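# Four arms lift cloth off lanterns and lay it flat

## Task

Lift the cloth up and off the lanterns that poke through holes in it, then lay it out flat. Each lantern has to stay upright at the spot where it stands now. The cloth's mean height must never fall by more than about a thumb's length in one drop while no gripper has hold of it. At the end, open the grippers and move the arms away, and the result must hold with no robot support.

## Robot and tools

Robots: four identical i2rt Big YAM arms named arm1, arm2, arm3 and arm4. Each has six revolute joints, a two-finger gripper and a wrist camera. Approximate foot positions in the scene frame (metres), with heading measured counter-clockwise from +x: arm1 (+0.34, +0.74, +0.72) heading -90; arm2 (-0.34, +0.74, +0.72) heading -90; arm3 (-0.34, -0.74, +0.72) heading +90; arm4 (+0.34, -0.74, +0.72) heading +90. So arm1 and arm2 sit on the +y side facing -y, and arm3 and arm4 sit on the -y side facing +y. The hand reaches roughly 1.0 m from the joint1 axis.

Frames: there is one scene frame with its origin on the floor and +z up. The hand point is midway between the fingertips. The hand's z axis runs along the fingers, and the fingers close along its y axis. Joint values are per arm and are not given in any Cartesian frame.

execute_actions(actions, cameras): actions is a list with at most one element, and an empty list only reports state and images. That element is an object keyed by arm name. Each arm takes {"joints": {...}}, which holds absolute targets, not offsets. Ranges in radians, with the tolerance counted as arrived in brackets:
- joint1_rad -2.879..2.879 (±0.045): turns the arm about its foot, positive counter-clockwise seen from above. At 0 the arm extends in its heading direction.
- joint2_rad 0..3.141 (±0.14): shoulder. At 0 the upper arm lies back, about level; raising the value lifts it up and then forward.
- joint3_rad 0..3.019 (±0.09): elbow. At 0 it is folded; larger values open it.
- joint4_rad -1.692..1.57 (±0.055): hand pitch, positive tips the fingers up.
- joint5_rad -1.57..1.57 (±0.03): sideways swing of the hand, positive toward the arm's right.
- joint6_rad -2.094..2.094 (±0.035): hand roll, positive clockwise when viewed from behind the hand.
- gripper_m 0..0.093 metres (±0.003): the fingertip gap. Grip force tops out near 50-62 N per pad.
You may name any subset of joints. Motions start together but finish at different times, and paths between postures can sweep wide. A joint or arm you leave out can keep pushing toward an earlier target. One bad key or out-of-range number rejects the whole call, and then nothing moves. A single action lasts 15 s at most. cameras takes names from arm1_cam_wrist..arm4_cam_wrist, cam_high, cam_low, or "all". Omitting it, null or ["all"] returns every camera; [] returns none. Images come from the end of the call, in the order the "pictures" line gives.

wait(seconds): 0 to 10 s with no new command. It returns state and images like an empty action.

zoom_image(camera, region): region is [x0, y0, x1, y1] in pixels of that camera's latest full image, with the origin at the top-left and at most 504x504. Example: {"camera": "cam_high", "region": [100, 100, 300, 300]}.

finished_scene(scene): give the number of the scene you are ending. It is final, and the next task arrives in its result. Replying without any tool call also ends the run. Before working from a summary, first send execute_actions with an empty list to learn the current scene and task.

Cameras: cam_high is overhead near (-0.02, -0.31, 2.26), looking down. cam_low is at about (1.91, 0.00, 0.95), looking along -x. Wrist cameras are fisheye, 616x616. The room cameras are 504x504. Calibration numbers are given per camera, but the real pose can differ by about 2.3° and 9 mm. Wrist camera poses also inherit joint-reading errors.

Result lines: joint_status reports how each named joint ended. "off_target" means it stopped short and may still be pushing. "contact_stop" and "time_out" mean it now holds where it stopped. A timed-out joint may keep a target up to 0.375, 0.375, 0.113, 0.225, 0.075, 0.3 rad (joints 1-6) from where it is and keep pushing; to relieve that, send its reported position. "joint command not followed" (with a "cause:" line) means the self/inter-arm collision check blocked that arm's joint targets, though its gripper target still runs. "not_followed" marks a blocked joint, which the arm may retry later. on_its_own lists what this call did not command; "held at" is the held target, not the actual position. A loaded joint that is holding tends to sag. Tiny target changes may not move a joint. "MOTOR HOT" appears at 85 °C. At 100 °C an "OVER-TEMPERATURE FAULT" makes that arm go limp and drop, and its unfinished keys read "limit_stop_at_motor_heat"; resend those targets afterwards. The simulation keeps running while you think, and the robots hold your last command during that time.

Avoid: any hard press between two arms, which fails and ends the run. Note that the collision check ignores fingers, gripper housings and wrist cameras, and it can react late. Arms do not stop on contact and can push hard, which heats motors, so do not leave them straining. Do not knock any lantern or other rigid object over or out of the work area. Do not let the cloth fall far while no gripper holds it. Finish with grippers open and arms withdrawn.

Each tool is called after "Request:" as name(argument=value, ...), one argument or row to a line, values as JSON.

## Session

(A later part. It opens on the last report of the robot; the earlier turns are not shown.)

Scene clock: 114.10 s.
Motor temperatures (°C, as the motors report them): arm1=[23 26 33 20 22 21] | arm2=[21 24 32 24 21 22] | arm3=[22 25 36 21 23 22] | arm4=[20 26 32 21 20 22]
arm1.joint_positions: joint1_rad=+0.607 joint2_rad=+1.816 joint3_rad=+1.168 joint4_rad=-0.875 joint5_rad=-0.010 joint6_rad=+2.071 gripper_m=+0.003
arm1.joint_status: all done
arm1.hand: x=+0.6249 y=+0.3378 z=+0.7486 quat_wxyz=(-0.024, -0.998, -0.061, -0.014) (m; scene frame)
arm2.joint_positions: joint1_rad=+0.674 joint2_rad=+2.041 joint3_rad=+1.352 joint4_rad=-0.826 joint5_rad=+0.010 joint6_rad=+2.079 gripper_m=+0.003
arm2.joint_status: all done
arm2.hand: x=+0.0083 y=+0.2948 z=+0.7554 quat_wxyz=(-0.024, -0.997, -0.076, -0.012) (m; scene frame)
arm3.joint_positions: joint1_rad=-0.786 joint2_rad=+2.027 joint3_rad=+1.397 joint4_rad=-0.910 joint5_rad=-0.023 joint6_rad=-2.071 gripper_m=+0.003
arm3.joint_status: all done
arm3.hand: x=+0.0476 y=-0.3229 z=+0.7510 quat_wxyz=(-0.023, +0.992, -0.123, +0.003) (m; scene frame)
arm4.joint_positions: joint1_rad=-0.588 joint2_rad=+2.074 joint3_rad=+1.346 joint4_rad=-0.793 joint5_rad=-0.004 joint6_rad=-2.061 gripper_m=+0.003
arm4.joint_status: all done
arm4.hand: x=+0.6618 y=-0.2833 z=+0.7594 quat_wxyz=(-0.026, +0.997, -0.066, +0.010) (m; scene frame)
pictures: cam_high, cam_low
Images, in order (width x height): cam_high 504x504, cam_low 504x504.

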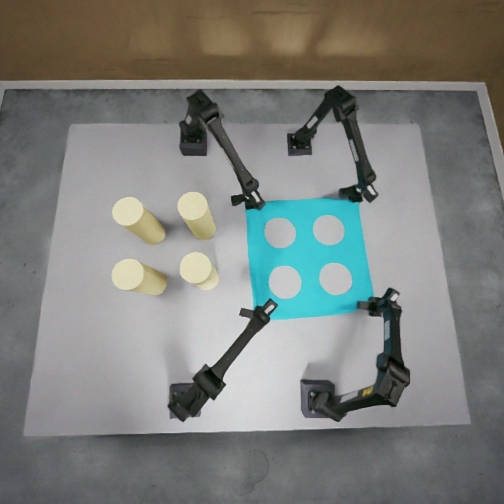

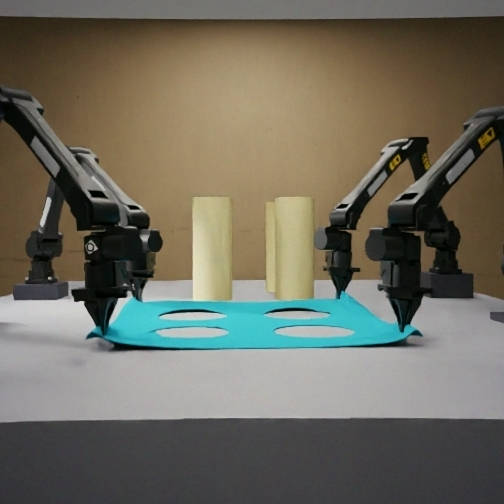

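Request:
execute_actions(
  actions=[
    {"arm1": {"joints": {"gripper_m": 0.09}}, "arm2": {"joints": {"gripper_m": 0.09}}, "arm3": {"joints": {"gripper_m": 0.09}}, "arm4": {"joints": {"gripper_m": 0.09}}},
  ],
  cameras=[],
)

Request:
execute_actions(
  actions=[
    {"arm1": {"joints": {"joint2_rad": 1.45}}, "arm2": {"joints": {"joint2_rad": 1.68}}, "arm3": {"joints": {"joint2_rad": 1.66}}, "arm4": {"joints": {"joint2_rad": 1.7}}},
  ],
  cameras=["cam_high", "cam_low", "arm2_cam_wrist", "arm4_cam_wrist"],
)

Scene clock: 117.33 s.
Motor temperatures (°C, as the motors report them): arm1=[23 26 33 20 22 21] | arm2=[21 24 32 24 21 22] | arm3=[22 25 35 21 23 22] | arm4=[20 26 32 21 20 22]
arm1.joint_positions: joint1_rad=+0.607 joint2_rad=+1.816 joint3_rad=+1.168 joint4_rad=-0.875 joint5_rad=-0.012 joint6_rad=+2.071 gripper_m=+0.090
arm1.joint_status: all done
arm1.hand: x=+0.6253 y=+0.3381 z=+0.7486 quat_wxyz=(-0.023, -0.998, -0.061, -0.015) (m; scene frame)
arm2.joint_positions: joint1_rad=+0.674 joint2_rad=+2.041 joint3_rad=+1.352 joint4_rad=-0.826 joint5_rad=+0.005 joint6_rad=+2.079 gripper_m=+0.090
arm2.joint_status: all done
arm2.hand: x=+0.0092 y=+0.2955 z=+0.7554 quat_wxyz=(-0.023, -0.997, -0.076, -0.014) (m; scene frame)
arm3.joint_positions: joint1_rad=-0.799 joint2_rad=+2.027 joint3_rad=+1.397 joint4_rad=-0.910 joint5_rad=-0.013 joint6_rad=-2.071 gripper_m=+0.090
arm3.joint_status: all done
arm3.hand: x=+0.0539 y=-0.3289 z=+0.7509 quat_wxyz=(-0.021, +0.991, -0.130, +0.007) (m; scene frame)
arm4.joint_positions: joint1_rad=-0.588 joint2_rad=+2.074 joint3_rad=+1.346 joint4_rad=-0.793 joint5_rad=+0.000 joint6_rad=-2.061 gripper_m=+0.090
arm4.joint_status: all done
arm4.hand: x=+0.6624 y=-0.2837 z=+0.7593 quat_wxyz=(-0.025, +0.997, -0.066, +0.012) (m; scene frame)
pictures: none
No camera images: the call's "cameras" was empty. Leave "cameras" out to get every camera's image.

Scene clock: 118.80 s.
Motor temperatures (°C, as the motors report them): arm1=[23 26 33 20 22 21] | arm2=[21 24 32 24 21 22] | arm3=[22 25 35 21 23 22] | arm4=[20 26 31 21 20 22]
arm1.joint_positions: joint1_rad=+0.607 joint2_rad=+1.447 joint3_rad=+1.168 joint4_rad=-0.875 joint5_rad=-0.013 joint6_rad=+2.071 gripper_m=+0.090
arm1.joint_status: all done
arm1.hand: x=+0.6340 y=+0.3297 z=+0.9280 quat_wxyz=(-0.178, -0.976, -0.062, -0.112) (m; scene frame)
arm2.joint_positions: joint1_rad=+0.674 joint2_rad=+1.686 joint3_rad=+1.352 joint4_rad=-0.826 joint5_rad=+0.005 joint6_rad=+2.079 gripper_m=+0.090
arm2.joint_status: all done
arm2.hand: x=+0.0271 y=+0.2716 z=+0.9546 quat_wxyz=(-0.169, -0.976, -0.074, -0.111) (m; scene frame)
arm3.joint_positions: joint1_rad=-0.799 joint2_rad=+1.658 joint3_rad=+1.397 joint4_rad=-0.910 joint5_rad=-0.013 joint6_rad=-2.071 gripper_m=+0.090
arm3.joint_status: all done
arm3.hand: x=+0.0671 y=-0.3150 z=+0.9583 quat_wxyz=(-0.169, +0.971, -0.126, +0.115) (m; scene frame)
arm4.joint_positions: joint1_rad=-0.588 joint2_rad=+1.695 joint3_rad=+1.346 joint4_rad=-0.793 joint5_rad=+0.001 joint6_rad=-2.061 gripper_m=+0.090
arm4.joint_status: all done
arm4.hand: x=+0.6841 y=-0.2561 z=+0.9732 quat_wxyz=(-0.184, +0.974, -0.065, +0.111) (m; scene frame)
pictures: arm2_cam_wrist, arm4_cam_wrist, cam_high, cam_low
camera_calibration (this result's frames):
arm2_cam_wrist: T_world_to_cam=[[-0.0996389, 0.930957, -0.35127, 0.0922074], [0.635839, 0.331117, 0.697187, -0.76824], [0.765363, -0.153885, -0.624931, 0.739395], [0, 0, 0, 1]] pos_world=[-0.0682406, 0.282318, 1.03007]
arm4_cam_wrist: T_world_to_cam=[[0.0799001, 0.924572, 0.372536, -0.181937], [0.638414, -0.334486, 0.693214, -1.1945], [0.765534, 0.182444, -0.616985, 0.244078], [0, 0, 0, 1]] pos_world=[0.590275, -0.275862, 1.04642]
Images, in order (width x height): arm2_cam_wrist 616x616, arm4_cam_wrist 616x616, cam_high 504x504, cam_low 504x504.

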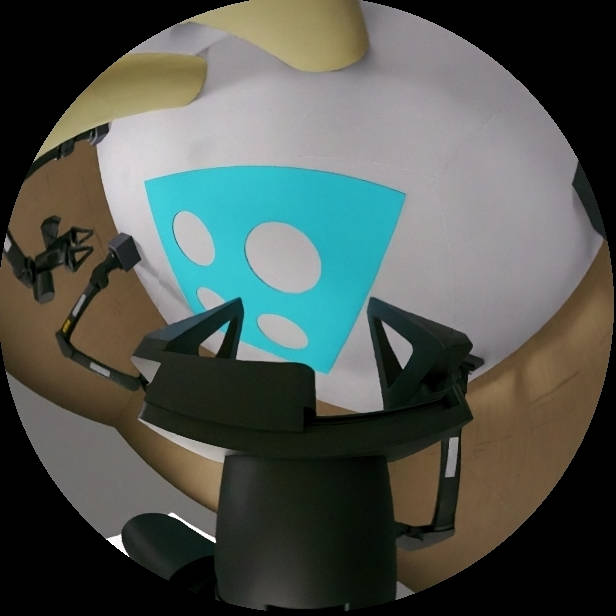

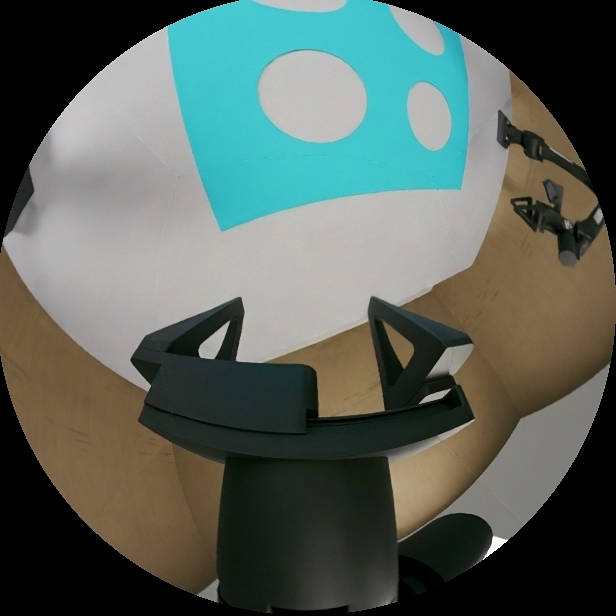

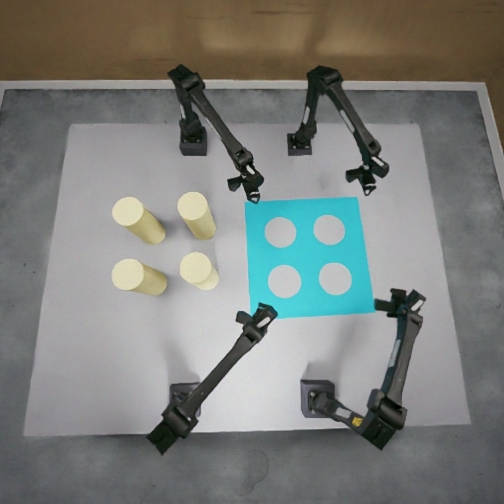

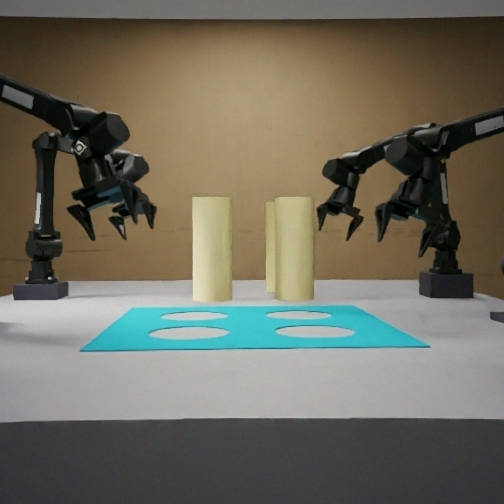

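Request:
finished_scene(
  scene=2,
)

The scene is finished: the task was done.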